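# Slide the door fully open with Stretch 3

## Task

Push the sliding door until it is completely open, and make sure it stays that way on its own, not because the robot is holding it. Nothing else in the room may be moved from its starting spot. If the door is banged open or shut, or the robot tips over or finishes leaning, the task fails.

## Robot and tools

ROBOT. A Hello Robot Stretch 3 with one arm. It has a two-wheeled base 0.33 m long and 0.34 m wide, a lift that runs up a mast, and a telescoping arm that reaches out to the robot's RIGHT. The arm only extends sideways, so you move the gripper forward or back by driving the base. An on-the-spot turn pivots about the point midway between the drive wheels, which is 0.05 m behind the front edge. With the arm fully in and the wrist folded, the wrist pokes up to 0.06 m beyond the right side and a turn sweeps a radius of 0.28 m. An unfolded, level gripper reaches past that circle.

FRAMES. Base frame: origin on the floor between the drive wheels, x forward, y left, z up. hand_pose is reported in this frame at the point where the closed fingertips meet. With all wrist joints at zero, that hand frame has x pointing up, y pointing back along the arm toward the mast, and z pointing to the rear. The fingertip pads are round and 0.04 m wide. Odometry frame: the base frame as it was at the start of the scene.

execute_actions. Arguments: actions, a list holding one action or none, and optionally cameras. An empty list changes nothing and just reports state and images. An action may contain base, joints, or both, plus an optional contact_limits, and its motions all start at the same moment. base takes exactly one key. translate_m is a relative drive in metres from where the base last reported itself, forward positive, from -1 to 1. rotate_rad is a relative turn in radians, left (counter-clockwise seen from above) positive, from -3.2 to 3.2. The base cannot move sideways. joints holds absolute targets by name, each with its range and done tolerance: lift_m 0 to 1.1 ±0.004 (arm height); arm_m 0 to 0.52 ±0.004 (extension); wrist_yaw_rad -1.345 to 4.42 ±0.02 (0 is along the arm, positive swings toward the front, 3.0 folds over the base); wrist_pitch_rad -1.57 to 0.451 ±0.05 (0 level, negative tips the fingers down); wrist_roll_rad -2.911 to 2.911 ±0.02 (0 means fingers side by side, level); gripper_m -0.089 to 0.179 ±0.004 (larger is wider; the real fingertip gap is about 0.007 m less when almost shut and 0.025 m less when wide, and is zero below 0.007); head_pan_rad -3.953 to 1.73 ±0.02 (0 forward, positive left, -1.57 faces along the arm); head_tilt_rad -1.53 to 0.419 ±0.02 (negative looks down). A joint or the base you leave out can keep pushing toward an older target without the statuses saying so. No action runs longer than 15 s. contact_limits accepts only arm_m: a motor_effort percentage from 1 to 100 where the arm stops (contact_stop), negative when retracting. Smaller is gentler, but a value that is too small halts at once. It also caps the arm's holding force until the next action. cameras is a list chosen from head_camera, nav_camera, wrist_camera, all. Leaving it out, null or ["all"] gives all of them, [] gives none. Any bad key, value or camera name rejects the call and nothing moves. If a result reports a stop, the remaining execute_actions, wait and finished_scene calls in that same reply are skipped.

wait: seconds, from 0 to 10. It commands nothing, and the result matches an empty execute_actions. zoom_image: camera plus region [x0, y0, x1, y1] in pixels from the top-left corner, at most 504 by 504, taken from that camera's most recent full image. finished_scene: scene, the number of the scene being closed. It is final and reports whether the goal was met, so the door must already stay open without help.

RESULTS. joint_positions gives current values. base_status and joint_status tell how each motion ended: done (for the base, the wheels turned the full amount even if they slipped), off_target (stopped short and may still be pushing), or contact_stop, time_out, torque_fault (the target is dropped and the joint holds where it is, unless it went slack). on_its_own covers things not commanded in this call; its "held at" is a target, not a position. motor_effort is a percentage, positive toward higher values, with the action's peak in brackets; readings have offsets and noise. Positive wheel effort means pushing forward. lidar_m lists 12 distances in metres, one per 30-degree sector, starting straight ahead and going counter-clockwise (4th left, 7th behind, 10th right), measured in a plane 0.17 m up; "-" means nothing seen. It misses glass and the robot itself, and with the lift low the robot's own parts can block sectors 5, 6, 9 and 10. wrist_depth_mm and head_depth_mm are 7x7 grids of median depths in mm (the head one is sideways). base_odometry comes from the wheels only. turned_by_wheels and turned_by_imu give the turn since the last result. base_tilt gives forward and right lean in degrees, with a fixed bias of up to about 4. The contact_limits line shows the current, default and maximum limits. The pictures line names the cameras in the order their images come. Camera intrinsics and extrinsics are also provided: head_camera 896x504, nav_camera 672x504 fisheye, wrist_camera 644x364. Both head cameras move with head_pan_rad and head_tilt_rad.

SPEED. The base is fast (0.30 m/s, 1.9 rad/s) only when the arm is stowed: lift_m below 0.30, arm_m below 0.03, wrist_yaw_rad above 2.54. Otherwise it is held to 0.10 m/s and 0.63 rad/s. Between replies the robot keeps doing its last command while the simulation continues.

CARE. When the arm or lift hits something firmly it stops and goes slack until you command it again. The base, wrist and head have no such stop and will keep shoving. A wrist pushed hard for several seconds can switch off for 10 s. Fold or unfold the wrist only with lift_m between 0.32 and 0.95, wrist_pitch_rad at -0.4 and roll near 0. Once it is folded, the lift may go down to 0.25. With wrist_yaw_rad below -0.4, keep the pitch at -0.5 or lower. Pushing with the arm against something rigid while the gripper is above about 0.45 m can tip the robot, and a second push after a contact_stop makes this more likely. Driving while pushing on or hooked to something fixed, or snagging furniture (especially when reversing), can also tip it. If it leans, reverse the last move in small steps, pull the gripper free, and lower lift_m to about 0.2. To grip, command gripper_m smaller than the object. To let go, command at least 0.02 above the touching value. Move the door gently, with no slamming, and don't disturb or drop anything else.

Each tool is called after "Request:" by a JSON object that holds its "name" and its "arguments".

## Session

Request:
{"name": "execute_actions", "arguments": {"actions": []}}

Scene clock: 0.00 s.
base_odometry: x=+0.000 y=+0.000 heading=+0.000 (m, m, rad; odometry frame)
turned_by_wheels: +0.000 (rad since the last result)
turned_by_imu: +0.000 (rad since the last result)
base_tilt: forward=-0.1 right=+0.3 (deg)
lidar_m: 0.79 0.85 1.32 2.55 1.46 1.27 1.68 1.51 1.22 1.21 1.04 0.84
head_depth_mm: 755 758 763 768 772 776 776 / 766 772 776 777 784 786 785 / 776 780 782 789 791 794 801 / 785 789 792 797 804 807 809 / 754 742 741 743 751 753 754 / 741 743 748 752 756 765 763 / 750 753 758 764 763 772 776
base_status: not commanded
joint_positions: lift_m=+0.328 arm_m=-0.001 wrist_yaw_rad=+3.093 wrist_pitch_rad=-0.504 wrist_roll_rad=+0.018 gripper_m=+0.037 head_pan_rad=-0.003 head_tilt_rad=+0.004
joint_status: not commanded
motor_effort: left_wheel=+0 right_wheel=+1 lift_m=+22 arm_m=+1 wrist_yaw_rad=+0 wrist_pitch_rad=+5 wrist_roll_rad=+0 gripper_m=+0 head_pan_rad=+0 head_tilt_rad=+1 (%)
hand_pose: x=-0.0108 y=+0.0689 z=+0.3215 quat_wxyz=(+0.195, +0.695, +0.158, +0.674) (m; base frame)
wrist_depth_mm: - - - - - - - / - - - - - - - / 872 880 - 837 871 850 845 / 694 711 703 692 684 685 696 / 584 591 593 579 604 583 579 / 515 530 - - - 500 487 / 451 - - - 440 436 439
pictures: head_camera (sideways: a quarter turn clockwise sets it upright), nav_camera (sideways: a quarter turn counterclockwise sets it upright), wrist_camera
camera_calibration (this result's frames):
head_camera: T_world_to_cam=[[-0.0189344, 0.0164298, -0.999686, 1.32577], [0.0491328, 0.998672, 0.0154826, -0.0207185], [0.998613, -0.0488242, -0.0197166, -0.0215036], [0, 0, 0, 1]] pos_world=[0.0475945, -0.00214109, 1.32525]
nav_camera: T_world_to_cam=[[-0.00767951, -0.0164669, 0.999835, -1.26036], [-0.0174813, -0.999709, -0.0165991, 0.0777097], [0.999818, -0.0176059, 0.00738941, -0.0511177], [0, 0, 0, 1]] pos_world=[0.0427878, 0.0560328, 1.26182]
wrist_camera: T_world_to_cam=[[0.999529, 0.0122358, -0.0281462, 0.0320499], [-0.0129051, -0.664513, -0.747165, 0.316083], [-0.0278457, 0.747176, -0.664042, 0.329924], [0, 0, 0, 1]] pos_world=[-0.0187688, -0.0368622, 0.456152]
Images, in order (width x height): head_camera 896x504, nav_camera 672x504, wrist_camera 644x364.

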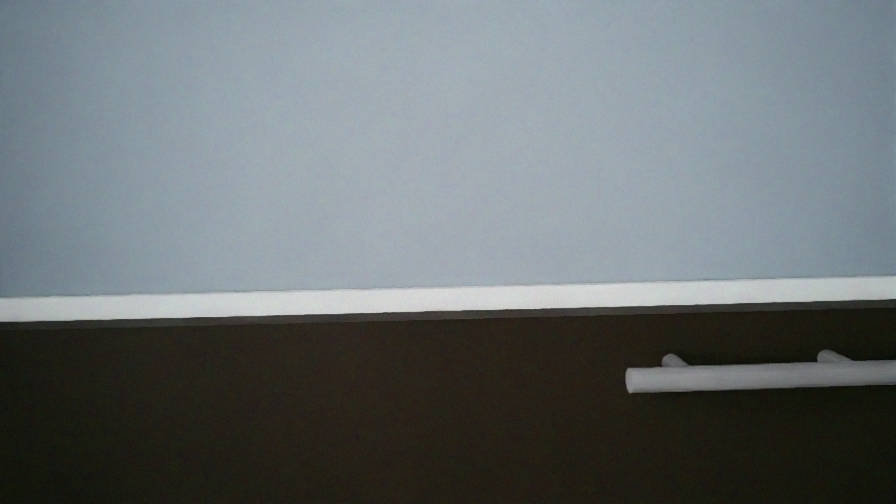

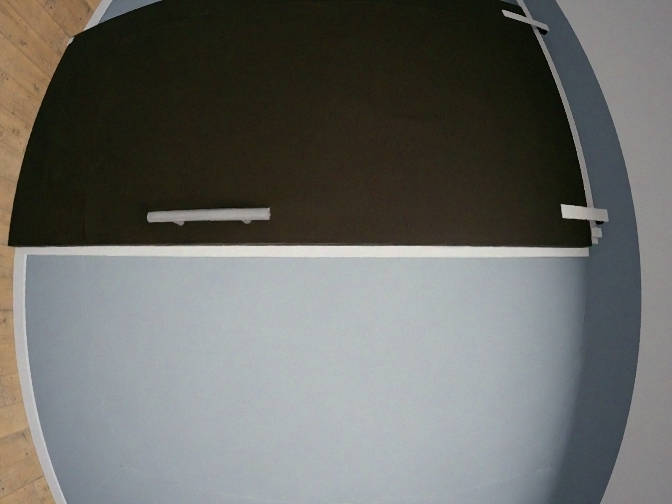

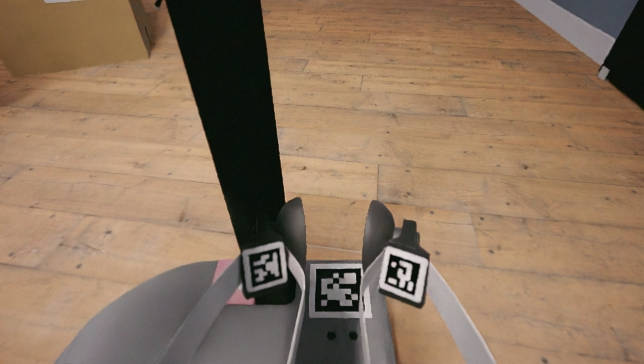

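Request:
{"name": "execute_actions", "arguments": {"actions": [{"base":{"rotate_rad":1.4},"joints":{"lift_m":0.75,"wrist_pitch_rad":-0.4,"head_pan_rad":-1.57,"head_tilt_rad":-0.6}}], "cameras": []}}

Request:
{"name": "execute_actions", "arguments": {"actions": [{"base":{"translate_m":0.24},"joints":{"wrist_yaw_rad":0,"gripper_m":0.15}}], "cameras": []}}

Request:
{"name": "execute_actions", "arguments": {"actions": [{"joints":{"wrist_pitch_rad":0,"arm_m":0.2}}]}}

Scene clock: 10.67 s.
base_odometry: x=+0.000 y=+0.000 heading=+1.400 (m, m, rad; odometry frame)
turned_by_wheels: +1.400 (rad since the last result)
turned_by_imu: +1.400 (rad since the last result)
base_tilt: forward=-0.1 right=+0.3 (deg)
lidar_m: 2.55 1.44 1.27 1.26 1.54 1.26 1.22 1.20 0.88 0.79 0.80 1.08
head_depth_mm: 700 776 870 990 1148 1351 1235 / 697 776 865 986 1137 1357 1245 / 694 770 862 979 1132 1353 1230 / 693 768 854 981 1126 1338 1233 / 691 765 856 971 1120 1319 1238 / 685 760 835 931 1044 1215 1239 / 643 695 751 875 1014 1201 1237
base_status: done
joint_positions: lift_m=+0.750 arm_m=-0.001 wrist_yaw_rad=+3.093 wrist_pitch_rad=-0.421 wrist_roll_rad=+0.018 gripper_m=+0.037 head_pan_rad=-1.563 head_tilt_rad=-0.593
joint_status: all done
motor_effort: left_wheel=-2(6) right_wheel=+4(8) lift_m=+28(31) arm_m=+0(0) wrist_yaw_rad=+0(1) wrist_pitch_rad=+7(8) wrist_roll_rad=+0(0) gripper_m=+1(1) head_pan_rad=-3(46) head_tilt_rad=-5(44) (%)
hand_pose: x=-0.0103 y=+0.0803 z=+0.7617 quat_wxyz=(+0.166, +0.701, +0.129, +0.682) (m; base frame)
wrist_depth_mm: - - - - - - - / - - - - - - - / - - - - - - - / - - - - - - - / - - - - - - - / - - - - 992 - - / 901 892 886 906 904 893 911
pictures: none
No camera images: the call's "cameras" was empty. Leave "cameras" out to get every camera's image.

Scene clock: 14.57 s.
base_odometry: x=+0.041 y=+0.237 heading=+1.400 (m, m, rad; odometry frame)
turned_by_wheels: +0.000 (rad since the last result)
turned_by_imu: +0.000 (rad since the last result)
base_tilt: forward=-0.2 right=+0.4 (deg)
lidar_m: 2.31 1.45 1.26 1.23 1.68 1.52 1.45 1.20 0.87 0.77 0.80 1.08
head_depth_mm: 699 772 867 992 1149 1345 1235 / 696 772 863 983 1136 1336 1237 / 685 768 859 980 1130 1338 1266 / 632 681 758 893 1030 1252 1268 / 630 698 782 887 1019 1189 1233 / 628 697 782 882 1016 1201 1233 / 626 691 772 879 1014 1200 1244
base_status: done
joint_positions: lift_m=+0.750 arm_m=-0.001 wrist_yaw_rad=+0.002 wrist_pitch_rad=-0.421 wrist_roll_rad=+0.018 gripper_m=+0.150 head_pan_rad=-1.563 head_tilt_rad=-0.593
joint_status: all done
motor_effort: left_wheel=-1(2) right_wheel=+3(9) lift_m=+28(28) arm_m=+0(0) wrist_yaw_rad=-2(1) wrist_pitch_rad=+7(7) wrist_roll_rad=+0(0) gripper_m=+0(85) head_pan_rad=-2(4) head_tilt_rad=-5(5) (%)
hand_pose: x=-0.0211 y=-0.3676 z=+0.7617 quat_wxyz=(+0.686, +0.147, -0.697, -0.149) (m; base frame)
wrist_depth_mm: 488 486 486 476 532 525 519 / 548 546 533 516 591 579 566 / 597 602 591 589 657 643 628 / 700 678 672 665 729 718 709 / 804 770 746 759 808 809 804 / 939 929 894 877 937 - 923 / 886 888 894 907 884 905 903
pictures: none
No camera images: the call's "cameras" was empty. Leave "cameras" out to get every camera's image.

Scene clock: 17.30 s.
base_odometry: x=+0.041 y=+0.237 heading=+1.400 (m, m, rad; odometry frame)
turned_by_wheels: +0.000 (rad since the last result)
turned_by_imu: -0.001 (rad since the last result)
base_tilt: forward=-0.2 right=+0.3 (deg)
lidar_m: 2.31 1.46 1.26 1.23 1.67 1.51 1.45 1.20 0.87 0.77 0.80 1.08
head_depth_mm: 700 774 867 988 1150 1332 - / 697 773 863 981 1093 - 1203 / 681 765 858 966 - 1346 1233 / 633 682 755 891 - 1271 1240 / 630 696 780 887 1030 1223 1234 / 627 697 780 881 1019 1205 1228 / 625 693 773 878 1009 1194 1238
base_status: not commanded
joint_positions: lift_m=+0.750 arm_m=+0.200 wrist_yaw_rad=+0.001 wrist_pitch_rad=-0.024 wrist_roll_rad=+0.018 gripper_m=+0.150 head_pan_rad=-1.563 head_tilt_rad=-0.593
joint_status: all done
motor_effort: left_wheel=-1(1) right_wheel=+3(4) lift_m=+28(28) arm_m=+4(5) wrist_yaw_rad=+0(1) wrist_pitch_rad=+8(8) wrist_roll_rad=+0(0) gripper_m=+0(0) head_pan_rad=-3(3) head_tilt_rad=-5(4) (%)
hand_pose: x=-0.0213 y=-0.6002 z=+0.8581 quat_wxyz=(+0.701, +0.009, -0.713, -0.009) (m; base frame)
wrist_depth_mm: 310 305 305 297 352 354 347 / 321 319 318 307 371 367 365 / 336 333 329 322 385 376 375 / 352 344 342 336 403 396 390 / 370 358 357 350 412 405 407 / 380 375 372 368 434 - 425 / 401 395 391 384 453 453 442
pictures: head_camera (sideways: a quarter turn clockwise sets it upright), nav_camera (sideways: a quarter turn counterclockwise sets it upright), wrist_camera
camera_calibration (this result's frames):
head_camera: T_world_to_cam=[[0.0118974, 0.577302, -0.816444, 1.08629], [0.999151, -0.0390682, -0.013065, 0.0106532], [-0.0394395, -0.815596, -0.577277, 0.710471], [0, 0, 0, 1]] pos_world=[0.00445241, -0.0472459, 1.29718]
nav_camera: T_world_to_cam=[[-0.0121861, -0.555368, 0.831515, -1.04047], [-0.999893, 0.0134989, -0.00563788, 0.0694232], [-0.00809344, -0.831495, -0.555473, 0.687596], [0, 0, 0, 1]] pos_world=[0.0623015, -0.00704917, 1.2475]
wrist_camera: T_world_to_cam=[[-0.997666, -0.0682022, 0.00337117, -0.0520423], [-0.0199288, 0.24359, -0.969673, 1.00812], [0.0653126, -0.967477, -0.244381, -0.201356], [0, 0, 0, 1]] pos_world=[-0.0186792, -0.443924, 0.928513]
Images, in order (width x height): head_camera 896x504, nav_camera 672x504, wrist_camera 644x364.

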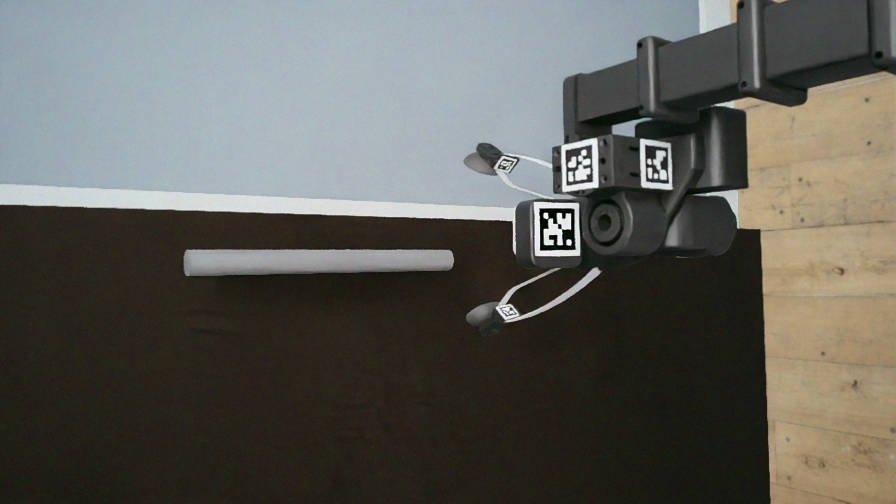

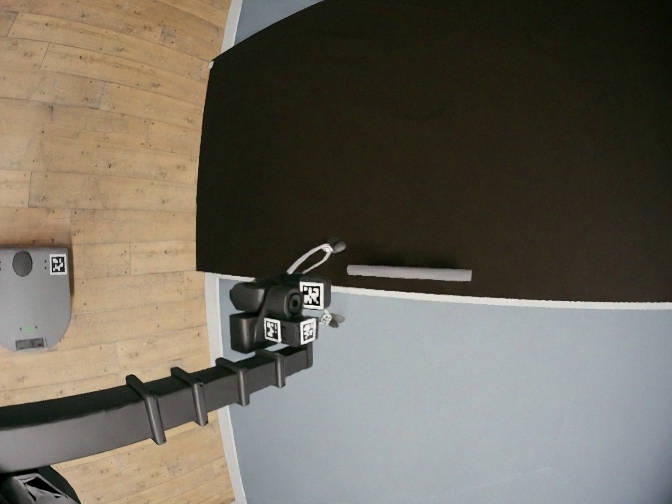

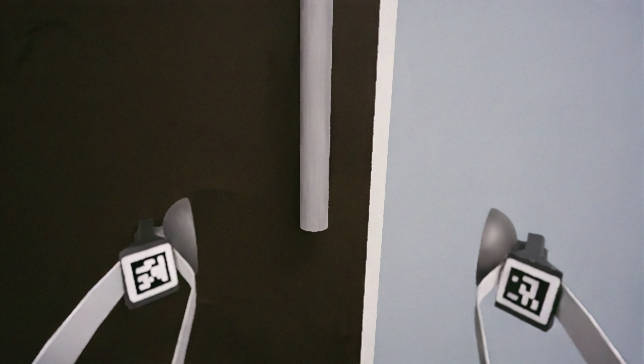

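Request:
{"name": "execute_actions", "arguments": {"actions": [{"base":{"translate_m":0.01},"joints":{"lift_m":0.82,"arm_m":0.34,"head_pan_rad":-0.95,"head_tilt_rad":0.4}}], "cameras": ["wrist_camera"]}}

Request:
{"name": "execute_actions", "arguments": {"actions": [{"joints":{"gripper_m":0.0}}], "cameras": ["wrist_camera"]}}

Request:
{"name": "execute_actions", "arguments": {"actions": [{"base":{"translate_m":0.6}}]}}

Scene clock: 23.87 s.
base_odometry: x=+0.043 y=+0.246 heading=+1.400 (m, m, rad; odometry frame)
turned_by_wheels: +0.000 (rad since the last result)
turned_by_imu: -0.001 (rad since the last result)
base_tilt: forward=-0.2 right=+0.4 (deg)
lidar_m: 2.30 1.48 1.25 1.23 1.68 1.52 1.47 1.20 0.87 0.77 0.80 1.08
head_depth_mm: 999 861 813 773 730 697 663 / 1074 930 872 816 779 740 699 / 1155 1010 934 877 832 782 744 / 1215 1168 1003 939 884 839 791 / 1242 1295 1095 1020 955 896 844 / 1228 1413 1204 1109 1029 957 901 / 1232 1485 1420 1300 1144 1052 966
base_status: done
joint_positions: lift_m=+0.820 arm_m=+0.340 wrist_yaw_rad=+0.001 wrist_pitch_rad=-0.023 wrist_roll_rad=+0.018 gripper_m=+0.150 head_pan_rad=-0.957 head_tilt_rad=+0.383
joint_status: all done
motor_effort: left_wheel=-1(4) right_wheel=+3(8) lift_m=+28(26) arm_m=+4(2) wrist_yaw_rad=+0(0) wrist_pitch_rad=+8(8) wrist_roll_rad=+1(0) gripper_m=-1(0) head_pan_rad=+3(39) head_tilt_rad=+11(60) (%)
hand_pose: x=-0.0213 y=-0.7402 z=+0.9283 quat_wxyz=(+0.701, +0.009, -0.713, -0.008) (m; base frame)
wrist_depth_mm: 175 174 173 109 170 225 223 / 183 181 178 113 179 234 232 / 191 189 186 118 185 242 241 / 199 195 193 123 239 253 249 / 208 204 202 128 254 261 260 / 218 214 213 136 265 - 270 / 227 225 221 143 284 288 283
pictures: wrist_camera
camera_calibration (this result's frames):
wrist_camera: T_world_to_cam=[[-0.997675, -0.0680654, 0.00341885, -0.0618068], [-0.0198957, 0.242908, -0.969845, 1.10993], [0.0651825, -0.967658, -0.243698, -0.320449], [0, 0, 0, 1]] pos_world=[-0.0186926, -0.583904, 0.998583]
Images, in order (width x height): wrist_camera 644x364.

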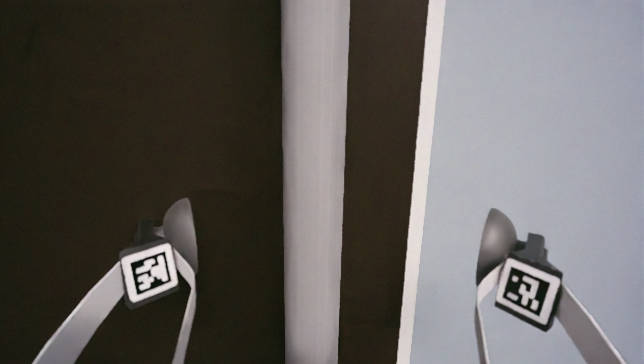

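Scene clock: 26.83 s.
base_odometry: x=+0.043 y=+0.246 heading=+1.400 (m, m, rad; odometry frame)
turned_by_wheels: +0.000 (rad since the last result)
turned_by_imu: +0.000 (rad since the last result)
base_tilt: forward=-0.1 right=+0.3 (deg)
lidar_m: 2.30 1.47 1.25 1.23 1.68 1.52 1.46 1.20 0.87 0.77 0.80 1.08
head_depth_mm: 998 867 816 770 732 697 661 / 1079 927 871 822 776 736 700 / 1148 1009 934 876 824 784 740 / 1220 1162 1011 945 883 834 787 / 1246 1293 1094 1019 955 890 839 / 1239 1411 1196 1107 1027 960 900 / 1231 1487 1430 1305 1136 1052 973
base_status: not commanded
joint_positions: lift_m=+0.820 arm_m=+0.340 wrist_yaw_rad=+0.041 wrist_pitch_rad=-0.023 wrist_roll_rad=+0.018 gripper_m=+0.000 head_pan_rad=-0.957 head_tilt_rad=+0.383
joint_status: all done
on_its_own: wrist_yaw_rad is held at +0.042, not at your +0.000, by its stall guard, which is not easing now
motor_effort: left_wheel=+0(7) right_wheel=+1(16) lift_m=+28(28) arm_m=+2(4) wrist_yaw_rad=+1(23) wrist_pitch_rad=+8(8) wrist_roll_rad=+1(0) gripper_m=-11(86) head_pan_rad=+6(3) head_tilt_rad=+11(11) (%)
hand_pose: x=-0.0110 y=-0.7402 z=+0.9284 quat_wxyz=(+0.701, +0.023, -0.713, +0.006) (m; base frame)
wrist_depth_mm: 181 178 173 106 165 222 215 / 188 184 179 111 171 230 224 / 195 192 187 115 179 237 232 / 204 199 196 121 188 247 241 / 213 209 202 124 195 258 250 / 225 219 212 130 268 268 262 / 234 230 223 209 212 280 272
pictures: wrist_camera
camera_calibration (this result's frames):
wrist_camera: T_world_to_cam=[[-0.99411, -0.108316, 0.00345066, -0.081285], [-0.0296771, 0.241472, -0.969954, 1.10917], [0.104229, -0.964344, -0.243265, -0.318584], [0, 0, 0, 1]] pos_world=[-0.0146837, -0.583863, 0.998627]
Images, in order (width x height): wrist_camera 644x364.

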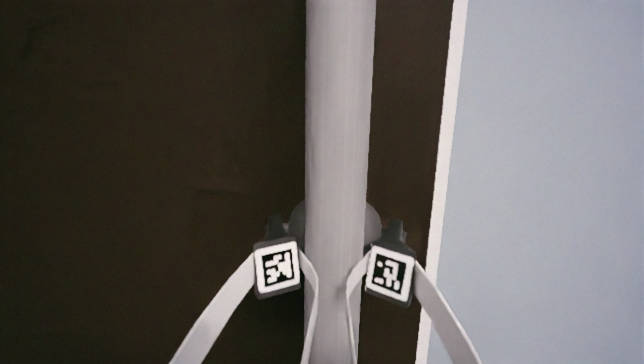

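Scene clock: 34.17 s.
base_odometry: x=+0.145 y=+0.837 heading=+1.399 (m, m, rad; odometry frame)
turned_by_wheels: -0.001 (rad since the last result)
turned_by_imu: -0.463 (rad since the last result)
base_tilt: forward=-0.2 right=+0.3 (deg)
lidar_m: 1.09 1.76 1.75 1.08 1.19 1.40 2.04 2.00 0.98 0.68 0.66 0.70
head_depth_mm: 802 745 686 643 603 565 536 / 842 753 699 653 612 574 542 / 857 766 707 660 620 582 548 / 941 779 721 668 626 589 558 / 954 794 731 679 637 595 559 / 972 802 741 692 644 603 567 / 990 816 754 699 650 611 575
base_status: done
joint_positions: lift_m=+0.820 arm_m=+0.340 wrist_yaw_rad=-0.158 wrist_pitch_rad=-0.024 wrist_roll_rad=+0.018 gripper_m=+0.000 head_pan_rad=-0.956 head_tilt_rad=+0.383
joint_status: not commanded
on_its_own: wrist_yaw_rad is held at -0.107, not at your +0.000, by its stall guard, which is still easing; right_wheel is at rest, and its effort (+37) is outside its rest range (-18 to +18)
motor_effort: left_wheel=-16(32) right_wheel=+37(61) lift_m=+28(29) arm_m=+3(4) wrist_yaw_rad=+48(67) wrist_pitch_rad=+8(9) wrist_roll_rad=+1(0) gripper_m=-15(18) head_pan_rad=+3(4) head_tilt_rad=+11(11) (%)
hand_pose: x=-0.0616 y=-0.7371 z=+0.9282 quat_wxyz=(+0.698, -0.048, -0.712, -0.064) (m; base frame)
wrist_depth_mm: 116 126 145 115 304 384 525 / 119 130 151 118 324 406 573 / 122 134 156 121 336 434 623 / 125 139 163 125 356 464 710 / 129 143 168 124 364 495 801 / 133 148 167 131 418 538 900 / 137 153 188 150 407 620 -
pictures: head_camera (sideways: a quarter turn clockwise sets it upright), nav_camera (sideways: a quarter turn counterclockwise sets it upright), wrist_camera
camera_calibration (this result's frames):
head_camera: T_world_to_cam=[[0.216685, -0.278735, -0.935604, 1.24139], [0.83751, 0.545517, 0.0314459, -0.0463218], [0.501623, -0.790391, 0.351648, -0.502031], [0, 0, 0, 1]] pos_world=[0.0216356, -0.0255137, 1.33944]
nav_camera: T_world_to_cam=[[-0.231064, 0.298911, 0.925884, -1.16321], [-0.821089, -0.570422, -0.0207575, 0.0880348], [0.52194, -0.76503, 0.377237, -0.529799], [0, 0, 0, 1]] pos_world=[0.0800321, -0.00739972, 1.27868]
wrist_camera: T_world_to_cam=[[-0.995929, 0.0900786, 0.00345721, 0.0148424], [0.0186527, 0.243446, -0.969735, 1.11095], [-0.088194, -0.965722, -0.244135, -0.322466], [0, 0, 0, 1]] pos_world=[-0.0343798, -0.583206, 0.998552]
Images, in order (width x height): head_camera 896x504, nav_camera 672x504, wrist_camera 644x364.

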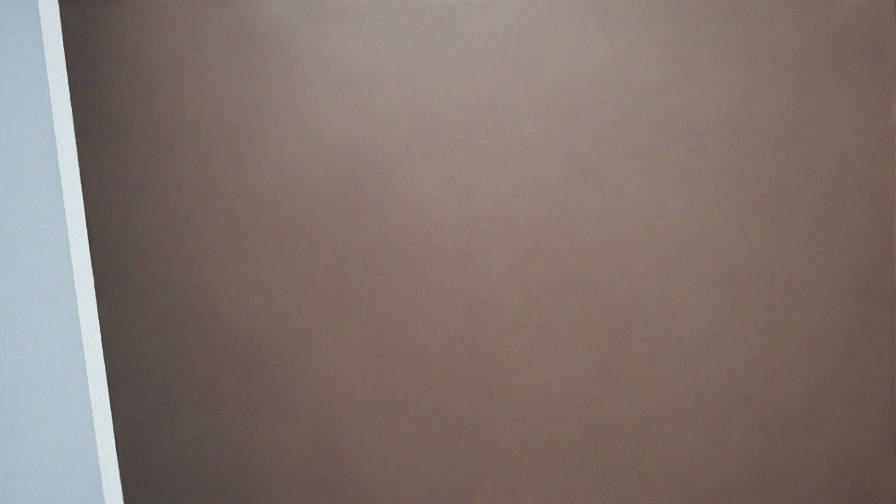

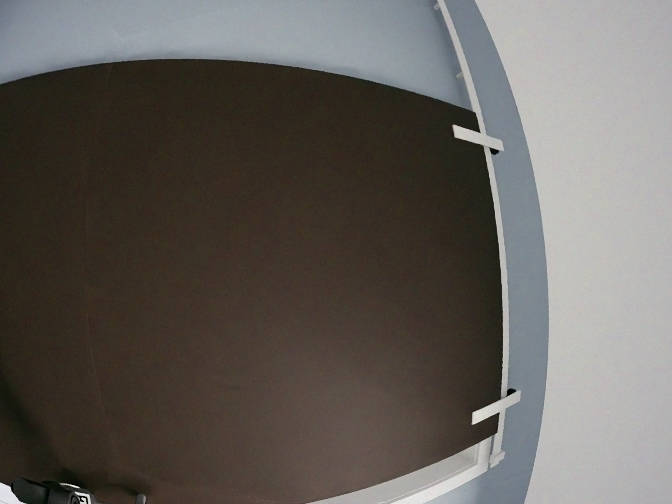

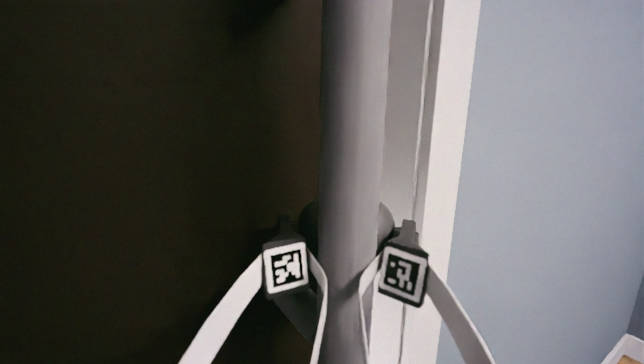

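Request:
{"name": "execute_actions", "arguments": {"actions": [{"joints":{"gripper_m":0.15,"wrist_yaw_rad":-0.16}}], "cameras": []}}

Request:
{"name": "execute_actions", "arguments": {"actions": [{"joints":{"arm_m":0.0,"head_pan_rad":-1.57,"head_tilt_rad":-0.7}}], "cameras": []}}

Request:
{"name": "execute_actions", "arguments": {"actions": [{"base":{"rotate_rad":0.83},"joints":{"wrist_yaw_rad":0}}], "cameras": []}}

Request:
{"name": "execute_actions", "arguments": {"actions": [{"base":{"translate_m":-0.386}}], "cameras": []}}

Request:
{"name": "execute_actions", "arguments": {"actions": [{"base":{"rotate_rad":-0.37}}]}}

Scene clock: 45.63 s.
base_odometry: x=+0.145 y=+0.837 heading=+1.399 (m, m, rad; odometry frame)
turned_by_wheels: +0.001 (rad since the last result)
turned_by_imu: -0.029 (rad since the last result)
base_tilt: forward=-0.2 right=+0.3 (deg)
lidar_m: 1.06 1.77 1.76 1.08 1.16 1.40 2.05 1.99 1.01 0.68 0.66 0.69
head_depth_mm: 837 752 696 649 609 571 539 / 852 761 702 655 614 577 544 / 861 767 711 664 621 581 549 / 933 778 721 671 627 589 555 / 946 786 729 678 634 594 560 / 962 799 739 684 640 600 564 / 977 809 746 693 645 605 570
base_status: not commanded
joint_positions: lift_m=+0.820 arm_m=+0.340 wrist_yaw_rad=-0.258 wrist_pitch_rad=-0.024 wrist_roll_rad=+0.018 gripper_m=+0.150 head_pan_rad=-0.956 head_tilt_rad=+0.383
joint_status: wrist_yaw_rad off_target (ended at -0.258, target -0.160); the others done
on_its_own: wrist_yaw_rad is held at -0.232, not at your -0.160, by its stall guard, which is still easing; right_wheel is at rest, and its effort (+20) is outside its rest range (-18 to +18)
motor_effort: left_wheel=-8(16) right_wheel=+20(38) lift_m=+28(28) arm_m=+3(3) wrist_yaw_rad=+25(53) wrist_pitch_rad=+8(8) wrist_roll_rad=+1(0) gripper_m=+6(94) head_pan_rad=+4(3) head_tilt_rad=+12(10) (%)
hand_pose: x=-0.0867 y=-0.7319 z=+0.9282 quat_wxyz=(+0.694, -0.083, -0.708, -0.099) (m; base frame)
wrist_depth_mm: 128 143 105 346 376 541 955 / 132 147 109 363 394 582 - / 135 151 114 379 418 625 - / 138 156 119 389 443 703 - / 141 156 122 405 470 712 - / 145 160 129 420 502 - - / 145 173 137 437 539 985 -
pictures: none
No camera images: the call's "cameras" was empty. Leave "cameras" out to get every camera's image.

Scene clock: 49.33 s.
base_odometry: x=+0.145 y=+0.837 heading=+1.400 (m, m, rad; odometry frame)
turned_by_wheels: +0.001 (rad since the last result)
turned_by_imu: +0.000 (rad since the last result)
base_tilt: forward=-0.2 right=+0.4 (deg)
lidar_m: 1.05 1.77 1.75 1.08 1.16 1.40 2.06 1.99 1.00 0.68 0.66 0.69
head_depth_mm: 839 968 1147 1384 1569 1392 - / 780 890 1050 1261 1499 1423 - / 811 907 1041 1191 1372 - - / 631 692 788 941 1161 1319 1184 / 599 673 762 876 1039 1272 1185 / 571 632 713 811 956 1146 1186 / 543 600 672 762 880 1038 1164
base_status: not commanded
joint_positions: lift_m=+0.820 arm_m=+0.000 wrist_yaw_rad=-0.232 wrist_pitch_rad=-0.023 wrist_roll_rad=+0.018 gripper_m=+0.150 head_pan_rad=-1.563 head_tilt_rad=-0.691
joint_status: all done
on_its_own: wrist_yaw_rad is held at -0.232, not at your -0.160, by its stall guard, which is not easing now
motor_effort: left_wheel=+1(8) right_wheel=-1(20) lift_m=+28(28) arm_m=-2(3) wrist_yaw_rad=+1(26) wrist_pitch_rad=+8(8) wrist_roll_rad=+1(1) gripper_m=+1(5) head_pan_rad=-3(37) head_tilt_rad=-6(58) (%)
hand_pose: x=-0.0803 y=-0.3940 z=+0.9283 quat_wxyz=(+0.695, -0.074, -0.709, -0.090) (m; base frame)
wrist_depth_mm: 341 388 453 681 815 - - / 351 402 456 710 873 - - / 360 401 461 724 885 - - / 370 417 479 776 981 - - / 373 412 521 795 - - - / 384 467 545 836 - - - / 382 461 561 875 - - -
pictures: none
No camera images: the call's "cameras" was empty. Leave "cameras" out to get every camera's image.

Scene clock: 51.60 s.
base_odometry: x=+0.145 y=+0.837 heading=+2.230 (m, m, rad; odometry frame)
turned_by_wheels: +0.830 (rad since the last result)
turned_by_imu: +0.830 (rad since the last result)
base_tilt: forward=-0.2 right=+0.3 (deg)
lidar_m: 1.78 1.30 1.08 1.40 2.18 1.99 1.30 0.74 0.66 0.66 0.80 1.67
head_depth_mm: 526 589 662 758 892 1035 - / 544 606 688 786 948 1079 - / 557 626 713 826 957 - - / 573 647 742 864 1009 - 1186 / 591 669 771 895 1117 1305 1192 / 609 694 800 949 1162 1336 1184 / 631 719 840 1003 1351 1360 1183
base_status: done
joint_positions: lift_m=+0.820 arm_m=+0.000 wrist_yaw_rad=-0.001 wrist_pitch_rad=-0.023 wrist_roll_rad=+0.018 gripper_m=+0.150 head_pan_rad=-1.563 head_tilt_rad=-0.691
joint_status: all done
motor_effort: left_wheel=-2(5) right_wheel=+4(9) lift_m=+28(28) arm_m=-3(2) wrist_yaw_rad=+1(2) wrist_pitch_rad=+8(8) wrist_roll_rad=+1(0) gripper_m=+0(0) head_pan_rad=-4(4) head_tilt_rad=-5(5) (%)
hand_pose: x=-0.0216 y=-0.4009 z=+0.9283 quat_wxyz=(+0.701, +0.008, -0.713, -0.009) (m; base frame)
wrist_depth_mm: 716 540 475 421 376 343 317 / 771 653 497 436 391 355 323 / 797 692 515 450 408 366 333 / 861 733 535 474 420 377 344 / 912 813 565 496 431 385 351 / 999 781 581 507 448 - 361 / - 889 610 534 468 418 365
pictures: none
No camera images: the call's "cameras" was empty. Leave "cameras" out to get every camera's image.

Scene clock: 56.83 s.
base_odometry: x=+0.382 y=+0.532 heading=+2.230 (m, m, rad; odometry frame)
turned_by_wheels: +0.000 (rad since the last result)
turned_by_imu: -0.003 (rad since the last result)
base_tilt: forward=-0.2 right=+0.3 (deg)
lidar_m: 2.14 1.34 1.42 1.93 1.82 1.63 1.08 0.67 0.53 0.54 0.65 1.37
head_depth_mm: 420 463 502 572 764 1399 - / 432 483 547 623 754 861 - / 444 500 566 657 759 - - / 458 515 588 686 805 - 1185 / 470 531 612 711 887 1110 1183 / 486 553 636 753 925 1186 1188 / 501 571 663 790 978 1280 1181
base_status: done
joint_positions: lift_m=+0.820 arm_m=+0.000 wrist_yaw_rad=-0.001 wrist_pitch_rad=-0.023 wrist_roll_rad=+0.018 gripper_m=+0.150 head_pan_rad=-1.563 head_tilt_rad=-0.691
joint_status: not commanded
motor_effort: left_wheel=-2(6) right_wheel=+4(4) lift_m=+28(28) arm_m=-2(2) wrist_yaw_rad=+1(1) wrist_pitch_rad=+8(8) wrist_roll_rad=+0(1) gripper_m=+0(0) head_pan_rad=-3(3) head_tilt_rad=-5(5) (%)
hand_pose: x=-0.0216 y=-0.4009 z=+0.9283 quat_wxyz=(+0.701, +0.008, -0.713, -0.009) (m; base frame)
wrist_depth_mm: 428 375 327 293 263 240 177 / 456 391 340 301 272 247 179 / 483 411 358 314 282 254 188 / 512 432 372 329 290 263 232 / 547 477 383 338 298 270 249 / 581 490 404 357 315 - - / 653 519 432 368 327 289 -
pictures: none
No camera images: the call's "cameras" was empty. Leave "cameras" out to get every camera's image.

Scene clock: 58.50 s.
base_odometry: x=+0.382 y=+0.532 heading=+1.860 (m, m, rad; odometry frame)
turned_by_wheels: -0.370 (rad since the last result)
turned_by_imu: -0.370 (rad since the last result)
base_tilt: forward=-0.1 right=+0.3 (deg)
lidar_m: 2.03 2.12 1.34 1.46 1.97 1.71 1.63 0.89 0.62 0.53 0.55 0.73
head_depth_mm: 517 565 635 763 922 1101 - / 2504 2722 751 773 926 1072 - / 2435 2749 2415 1953 1653 - - / 434 480 537 623 761 - 1165 / 431 486 555 643 795 968 1165 / 429 482 549 639 766 954 1152 / 425 478 544 632 754 940 1139
base_status: done
joint_positions: lift_m=+0.820 arm_m=+0.000 wrist_yaw_rad=-0.001 wrist_pitch_rad=-0.023 wrist_roll_rad=+0.018 gripper_m=+0.150 head_pan_rad=-1.563 head_tilt_rad=-0.691
joint_status: not commanded
motor_effort: left_wheel=+3(6) right_wheel=-3(6) lift_m=+27(28) arm_m=-3(3) wrist_yaw_rad=+1(1) wrist_pitch_rad=+8(8) wrist_roll_rad=+0(0) gripper_m=+0(1) head_pan_rad=-3(3) head_tilt_rad=-6(6) (%)
hand_pose: x=-0.0216 y=-0.4009 z=+0.9283 quat_wxyz=(+0.701, +0.008, -0.713, -0.009) (m; base frame)
wrist_depth_mm: 269 269 266 261 - 317 322 / 279 280 279 274 - 329 335 / 289 291 290 285 - 346 349 / 299 299 298 294 - 354 366 / 315 310 313 304 - 377 380 / 333 328 329 318 - - 398 / 344 344 344 338 - 413 408
pictures: head_camera (sideways: a quarter turn clockwise sets it upright), nav_camera (sideways: a quarter turn counterclockwise sets it upright), wrist_camera
camera_calibration (this result's frames):
head_camera: T_world_to_cam=[[0.0113029, 0.654974, -0.755567, 1.00694], [0.999139, -0.0375637, -0.0176161, 0.0165763], [-0.03992, -0.754717, -0.654835, 0.811367], [0, 0, 0, 1]] pos_world=[0.00444645, -0.0465449, 1.29241]
nav_camera: T_world_to_cam=[[-0.011579, -0.634633, 0.772727, -0.963837], [-0.999896, 0.0139626, -0.0035157, 0.0666598], [-0.00855811, -0.772688, -0.634729, 0.790705], [0, 0, 0, 1]] pos_world=[0.0622596, -0.00164552, 1.2469]
wrist_camera: T_world_to_cam=[[-0.997749, -0.0669614, 0.00356857, -0.0386918], [-0.0197859, 0.243134, -0.969791, 1.02751], [0.0640709, -0.967679, -0.243912, 0.00807625], [0, 0, 0, 1]] pos_world=[-0.018792, -0.244598, 0.998575]
Images, in order (width x height): head_camera 896x504, nav_camera 672x504, wrist_camera 644x364.

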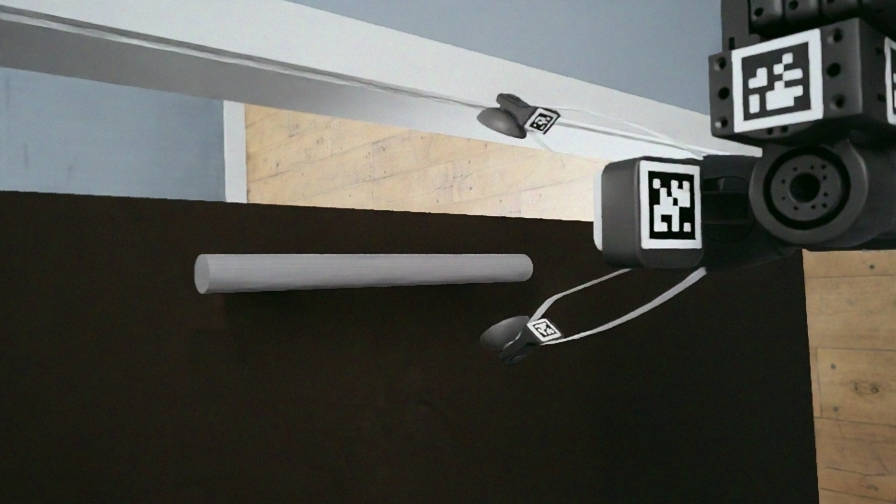

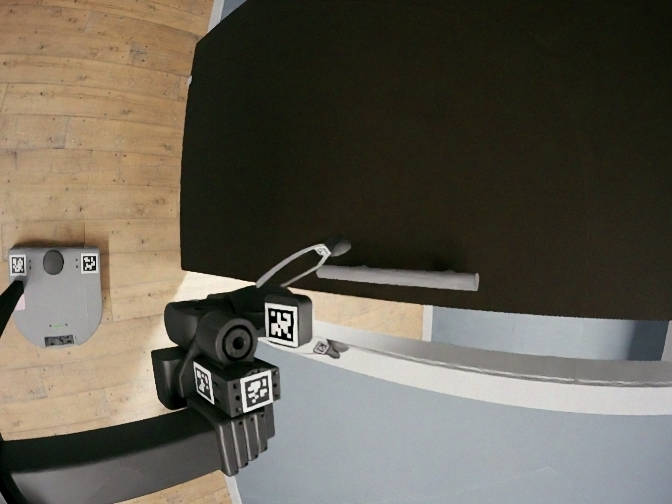

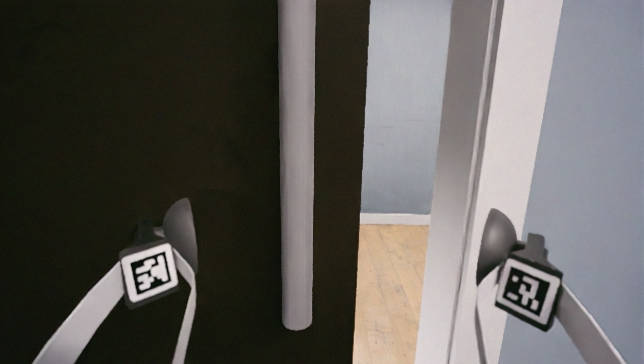

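Request:
{"name": "execute_actions", "arguments": {"actions": [{"base":{"translate_m":0.025},"joints":{"arm_m":0.095}}], "cameras": []}}

Request:
{"name": "execute_actions", "arguments": {"actions": [{"joints":{"gripper_m":0.0}}], "cameras": ["wrist_camera"]}}

Request:
{"name": "execute_actions", "arguments": {"actions": [{"base":{"translate_m":0.2}}]}}

Scene clock: 63.67 s.
base_odometry: x=+0.375 y=+0.556 heading=+1.860 (m, m, rad; odometry frame)
turned_by_wheels: +0.000 (rad since the last result)
turned_by_imu: -0.001 (rad since the last result)
base_tilt: forward=-0.1 right=+0.3 (deg)
lidar_m: 2.03 2.09 1.34 1.46 1.98 1.73 1.65 0.89 0.63 0.53 0.55 0.73
head_depth_mm: 577 591 650 746 - - 1164 / 2516 2831 2422 859 - - 1170 / 441 500 588 1892 - - 1189 / 433 472 506 619 - 1001 1168 / 429 485 553 650 775 963 1161 / 427 480 547 639 763 952 1145 / 424 477 543 631 750 936 1144
base_status: done
joint_positions: lift_m=+0.820 arm_m=+0.095 wrist_yaw_rad=+0.000 wrist_pitch_rad=-0.023 wrist_roll_rad=+0.018 gripper_m=+0.150 head_pan_rad=-1.563 head_tilt_rad=-0.691
joint_status: all done
motor_effort: left_wheel=+3(8) right_wheel=-2(5) lift_m=+27(28) arm_m=+4(3) wrist_yaw_rad=+1(1) wrist_pitch_rad=+8(8) wrist_roll_rad=+1(0) gripper_m=+0(0) head_pan_rad=-3(3) head_tilt_rad=-5(6) (%)
hand_pose: x=-0.0216 y=-0.4952 z=+0.9283 quat_wxyz=(+0.701, +0.008, -0.713, -0.009) (m; base frame)
wrist_depth_mm: 180 179 179 117 178 336 228 / 187 185 185 121 188 333 236 / 194 193 194 127 195 331 244 / 203 201 202 131 202 330 252 / 210 208 209 138 - 329 264 / 221 221 219 146 - - 280 / 230 229 229 224 - 321 299
pictures: none
No camera images: the call's "cameras" was empty. Leave "cameras" out to get every camera's image.

Scene clock: 65.77 s.
base_odometry: x=+0.375 y=+0.556 heading=+1.860 (m, m, rad; odometry frame)
turned_by_wheels: +0.000 (rad since the last result)
turned_by_imu: +0.000 (rad since the last result)
base_tilt: forward=-0.1 right=+0.3 (deg)
lidar_m: 2.03 2.10 1.34 1.47 1.97 1.74 1.65 0.88 0.63 0.53 0.54 0.73
head_depth_mm: 577 591 648 744 - - 1163 / 2516 2850 2397 870 - - 1190 / 434 498 585 1964 - - 1190 / 432 470 505 554 - 1000 1163 / 428 483 550 644 768 956 1157 / 425 478 546 635 754 944 1144 / 423 475 541 629 749 927 1144
base_status: not commanded
joint_positions: lift_m=+0.820 arm_m=+0.095 wrist_yaw_rad=+0.011 wrist_pitch_rad=-0.022 wrist_roll_rad=+0.018 gripper_m=+0.001 head_pan_rad=-1.563 head_tilt_rad=-0.691
joint_status: all done
motor_effort: left_wheel=+5(5) right_wheel=-9(9) lift_m=+28(27) arm_m=+1(4) wrist_yaw_rad=-10(11) wrist_pitch_rad=+8(8) wrist_roll_rad=+1(1) gripper_m=-15(84) head_pan_rad=-4(3) head_tilt_rad=-6(5) (%)
hand_pose: x=-0.0187 y=-0.4956 z=+0.9285 quat_wxyz=(+0.701, +0.012, -0.713, -0.005) (m; base frame)
wrist_depth_mm: 179 178 177 114 176 - 231 / 186 186 184 119 183 340 233 / 194 191 191 124 190 341 242 / 203 201 199 129 198 341 251 / 210 209 208 132 - 336 262 / 219 218 217 140 - 334 272 / 232 229 226 148 228 330 287
pictures: wrist_camera
camera_calibration (this result's frames):
wrist_camera: T_world_to_cam=[[-0.996926, -0.0782684, 0.00362922, -0.0477838], [-0.0225301, 0.241993, -0.970016, 1.05041], [0.0750433, -0.967116, -0.243013, -0.0840138], [0, 0, 0, 1]] pos_world=[-0.0176665, -0.339182, 0.998668]
Images, in order (width x height): wrist_camera 644x364.

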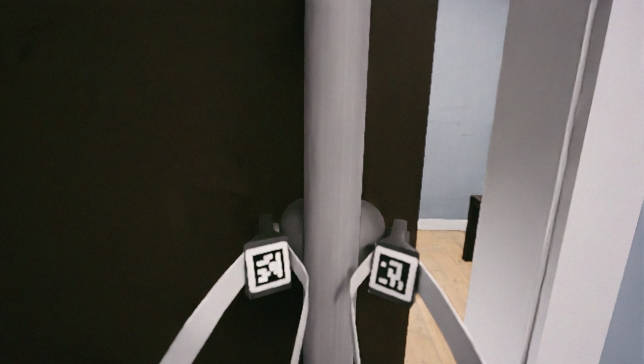

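Scene clock: 68.90 s.
base_odometry: x=+0.318 y=+0.748 heading=+1.860 (m, m, rad; odometry frame)
turned_by_wheels: +0.000 (rad since the last result)
turned_by_imu: -0.051 (rad since the last result)
base_tilt: forward=-0.1 right=+0.3 (deg)
lidar_m: 1.70 1.95 1.26 1.30 1.51 1.97 1.85 0.91 0.71 0.52 0.53 0.68
head_depth_mm: 2564 2846 2510 1966 - - 1158 / 2396 2824 2499 1959 - - 1174 / 425 469 494 601 - - 1173 / 421 474 542 622 757 977 1159 / 417 467 534 620 742 922 1139 / 411 462 527 611 730 903 1138 / 407 457 519 601 713 883 1121
base_status: done
joint_positions: lift_m=+0.820 arm_m=+0.095 wrist_yaw_rad=-0.100 wrist_pitch_rad=-0.024 wrist_roll_rad=+0.018 gripper_m=+0.000 head_pan_rad=-1.563 head_tilt_rad=-0.691
joint_status: not commanded
on_its_own: wrist_yaw_rad is held at -0.073, not at your +0.000, by its stall guard, which is still easing
motor_effort: left_wheel=-5(19) right_wheel=+14(55) lift_m=+28(28) arm_m=+0(1) wrist_yaw_rad=+26(87) wrist_pitch_rad=+8(8) wrist_roll_rad=+0(0) gripper_m=-13(25) head_pan_rad=-3(3) head_tilt_rad=-5(6) (%)
hand_pose: x=-0.0471 y=-0.4943 z=+0.9282 quat_wxyz=(+0.700, -0.027, -0.713, -0.044) (m; base frame)
wrist_depth_mm: 152 156 163 109 175 - 353 / 157 162 168 113 183 - 355 / 163 168 175 117 192 - 358 / 169 175 181 121 - - 358 / 175 181 189 125 - - 359 / 182 189 195 131 - - 358 / 190 196 208 139 - 492 356
pictures: head_camera (sideways: a quarter turn clockwise sets it upright), nav_camera (sideways: a quarter turn counterclockwise sets it upright), wrist_camera
camera_calibration (this result's frames):
head_camera: T_world_to_cam=[[0.0113263, 0.655023, -0.755524, 1.00689], [0.999138, -0.0375989, -0.017619, 0.0165801], [-0.0399477, -0.754673, -0.654884, 0.811431], [0, 0, 0, 1]] pos_world=[0.00444475, -0.0465442, 1.29241]
nav_camera: T_world_to_cam=[[-0.0116017, -0.634682, 0.772686, -0.963783], [-0.999896, 0.0139992, -0.00351429, 0.066658], [-0.00858652, -0.772646, -0.634779, 0.79077], [0, 0, 0, 1]] pos_world=[0.0622595, -0.00164401, 1.2469]
wrist_camera: T_world_to_cam=[[-0.999454, 0.0328443, 0.0036246, -0.0211692], [0.00450606, 0.244136, -0.96973, 1.05123], [-0.032735, -0.969185, -0.244151, -0.085758], [0, 0, 0, 1]] pos_world=[-0.0287019, -0.339064, 0.998551]
Images, in order (width x height): head_camera 896x504, nav_camera 672x504, wrist_camera 644x364.

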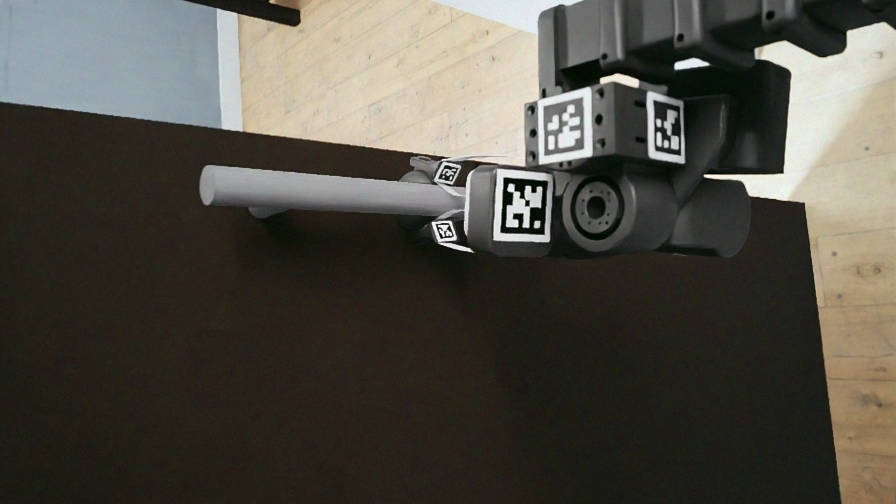

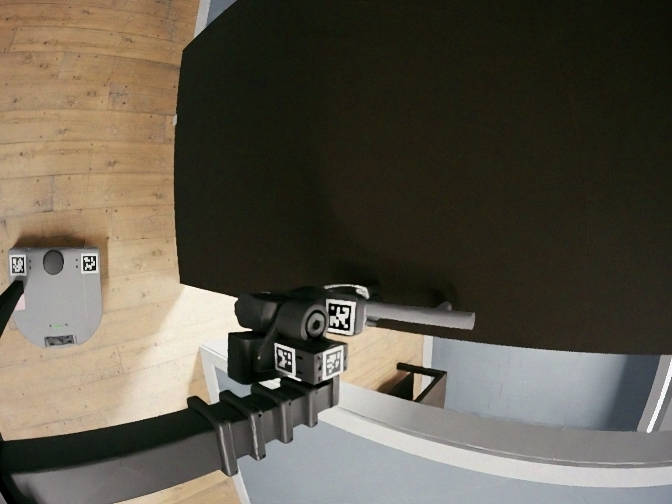

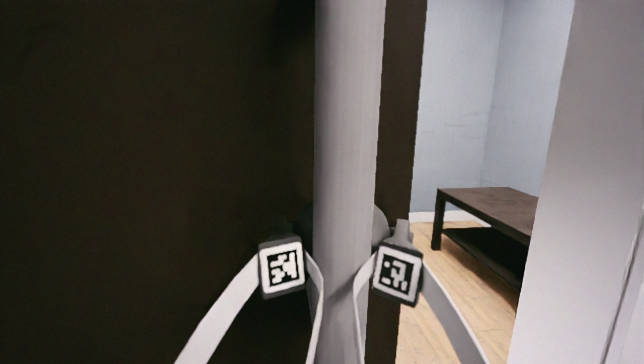

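Request:
{"name": "execute_actions", "arguments": {"actions": [{"base":{"rotate_rad":0.13},"joints":{"arm_m":0.08,"head_pan_rad":-0.7,"head_tilt_rad":0.4}}], "cameras": []}}

Request:
{"name": "execute_actions", "arguments": {"actions": [{"base":{"translate_m":0.3}}]}}

Scene clock: 74.23 s.
base_odometry: x=+0.318 y=+0.748 heading=+1.989 (m, m, rad; odometry frame)
turned_by_wheels: +0.130 (rad since the last result)
turned_by_imu: -0.024 (rad since the last result)
base_tilt: forward=-0.3 right=+0.6 (deg)
lidar_m: 1.59 1.92 1.27 1.26 1.51 2.02 1.87 0.93 0.73 0.51 0.52 0.66
head_depth_mm: 611 579 551 524 500 479 458 / 676 633 599 568 541 516 491 / 749 700 658 620 587 558 530 / 942 780 729 680 645 607 574 / 1090 882 816 758 712 670 628 / 1205 1054 927 855 800 742 693 / 1229 1360 1212 1106 907 831 775
base_status: done
joint_positions: lift_m=+0.820 arm_m=+0.082 wrist_yaw_rad=-0.124 wrist_pitch_rad=-0.015 wrist_roll_rad=+0.018 gripper_m=+0.001 head_pan_rad=-0.707 head_tilt_rad=+0.383
joint_status: all done
on_its_own: wrist_yaw_rad is held at -0.117, not at your +0.000, by its stall guard, which is not easing now
motor_effort: left_wheel=+0(11) right_wheel=+7(49) lift_m=+28(28) arm_m=-14(12) wrist_yaw_rad=+6(62) wrist_pitch_rad=+5(8) wrist_roll_rad=+1(0) gripper_m=-15(19) head_pan_rad=+4(45) head_tilt_rad=+12(62) (%)
hand_pose: x=-0.0530 y=-0.4805 z=+0.9305 quat_wxyz=(+0.699, -0.039, -0.712, -0.049) (m; base frame)
wrist_depth_mm: 154 159 167 115 - - 352 / 159 164 173 119 - - 352 / 164 170 179 124 - - 351 / 169 177 185 128 - - 355 / 176 183 193 131 - - 357 / 183 190 198 139 - 505 363 / 189 197 212 146 - 471 376
pictures: none
No camera images: the call's "cameras" was empty. Leave "cameras" out to get every camera's image.

Scene clock: 78.50 s.
base_odometry: x=+0.196 y=+1.022 heading=+1.989 (m, m, rad; odometry frame)
turned_by_wheels: -0.001 (rad since the last result)
turned_by_imu: -0.478 (rad since the last result)
base_tilt: forward=-0.2 right=+0.3 (deg)
lidar_m: 0.52 1.43 1.61 1.62 1.50 1.73 2.32 2.19 0.89 0.42 0.39 0.40
head_depth_mm: 445 412 384 361 340 321 303 / 459 425 396 371 348 329 310 / 476 439 408 382 358 337 318 / 492 454 420 392 368 347 326 / 513 470 435 405 379 355 335 / 535 489 450 418 389 365 343 / 558 507 467 431 401 376 353
base_status: done
joint_positions: lift_m=+0.820 arm_m=+0.080 wrist_yaw_rad=-0.173 wrist_pitch_rad=-0.025 wrist_roll_rad=+0.018 gripper_m=+0.000 head_pan_rad=-0.705 head_tilt_rad=+0.383
joint_status: not commanded
on_its_own: wrist_yaw_rad is held at -0.117, not at your +0.000, by its stall guard, which is still easing; right_wheel is at rest, and its effort (+30) is outside its rest range (-18 to +18)
motor_effort: left_wheel=-9(14) right_wheel=+30(45) lift_m=+27(28) arm_m=+2(13) wrist_yaw_rad=+52(74) wrist_pitch_rad=+8(9) wrist_roll_rad=+1(1) gripper_m=-15(18) head_pan_rad=+3(5) head_tilt_rad=+11(11) (%)
hand_pose: x=-0.0655 y=-0.4765 z=+0.9280 quat_wxyz=(+0.698, -0.053, -0.711, -0.070) (m; base frame)
wrist_depth_mm: 107 119 142 113 552 498 877 / 110 123 147 116 602 523 - / 112 127 151 120 614 547 - / 116 130 157 124 618 619 - / 118 134 161 124 602 675 - / 122 138 162 130 668 761 - / 125 142 183 153 707 956 -
pictures: head_camera (sideways: a quarter turn clockwise sets it upright), nav_camera (sideways: a quarter turn counterclockwise sets it upright), wrist_camera
camera_calibration (this result's frames):
head_camera: T_world_to_cam=[[0.279018, -0.215973, -0.935684, 1.24111], [0.675591, 0.736606, 0.0314375, -0.0453231], [0.682441, -0.640912, 0.351436, -0.502857], [0, 0, 0, 1]] pos_world=[0.0274975, -0.0208557, 1.33943]
nav_camera: T_world_to_cam=[[-0.297964, 0.231942, 0.92597, -1.16291], [-0.653493, -0.756648, -0.0207558, 0.0870103], [0.695819, -0.611299, 0.377027, -0.530586], [0, 0, 0, 1]] pos_world=[0.0795464, 0.0112171, 1.27867]
wrist_camera: T_world_to_cam=[[-0.994438, 0.105264, 0.0035269, -0.00519204], [0.0224167, 0.244254, -0.969452, 1.0477], [-0.10291, -0.963981, -0.245255, -0.0702639], [0, 0, 0, 1]] pos_world=[-0.0358802, -0.323092, 0.998485]
Images, in order (width x height): head_camera 896x504, nav_camera 672x504, wrist_camera 644x364.

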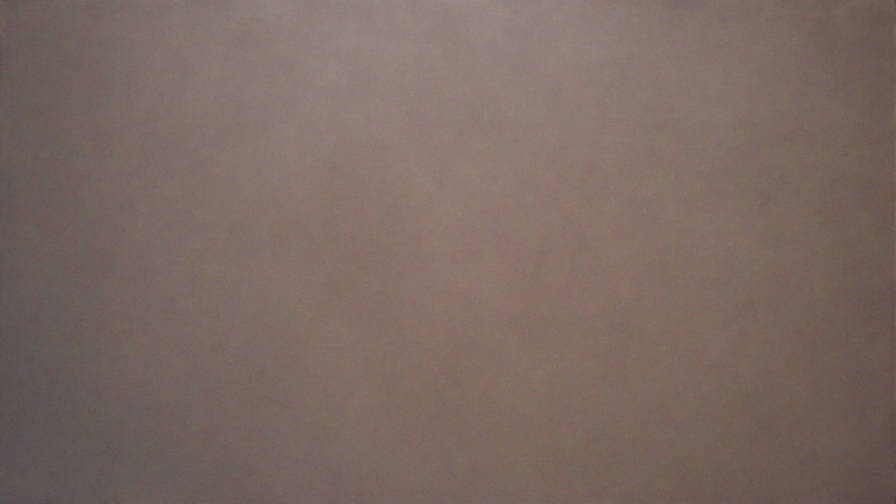

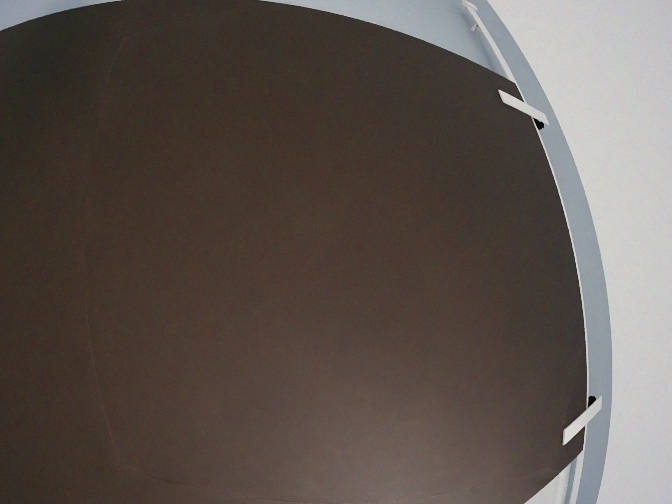

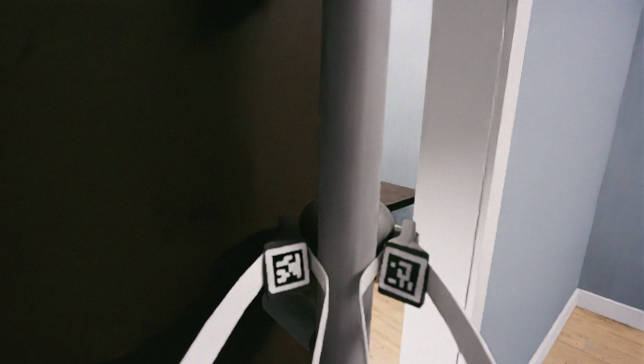

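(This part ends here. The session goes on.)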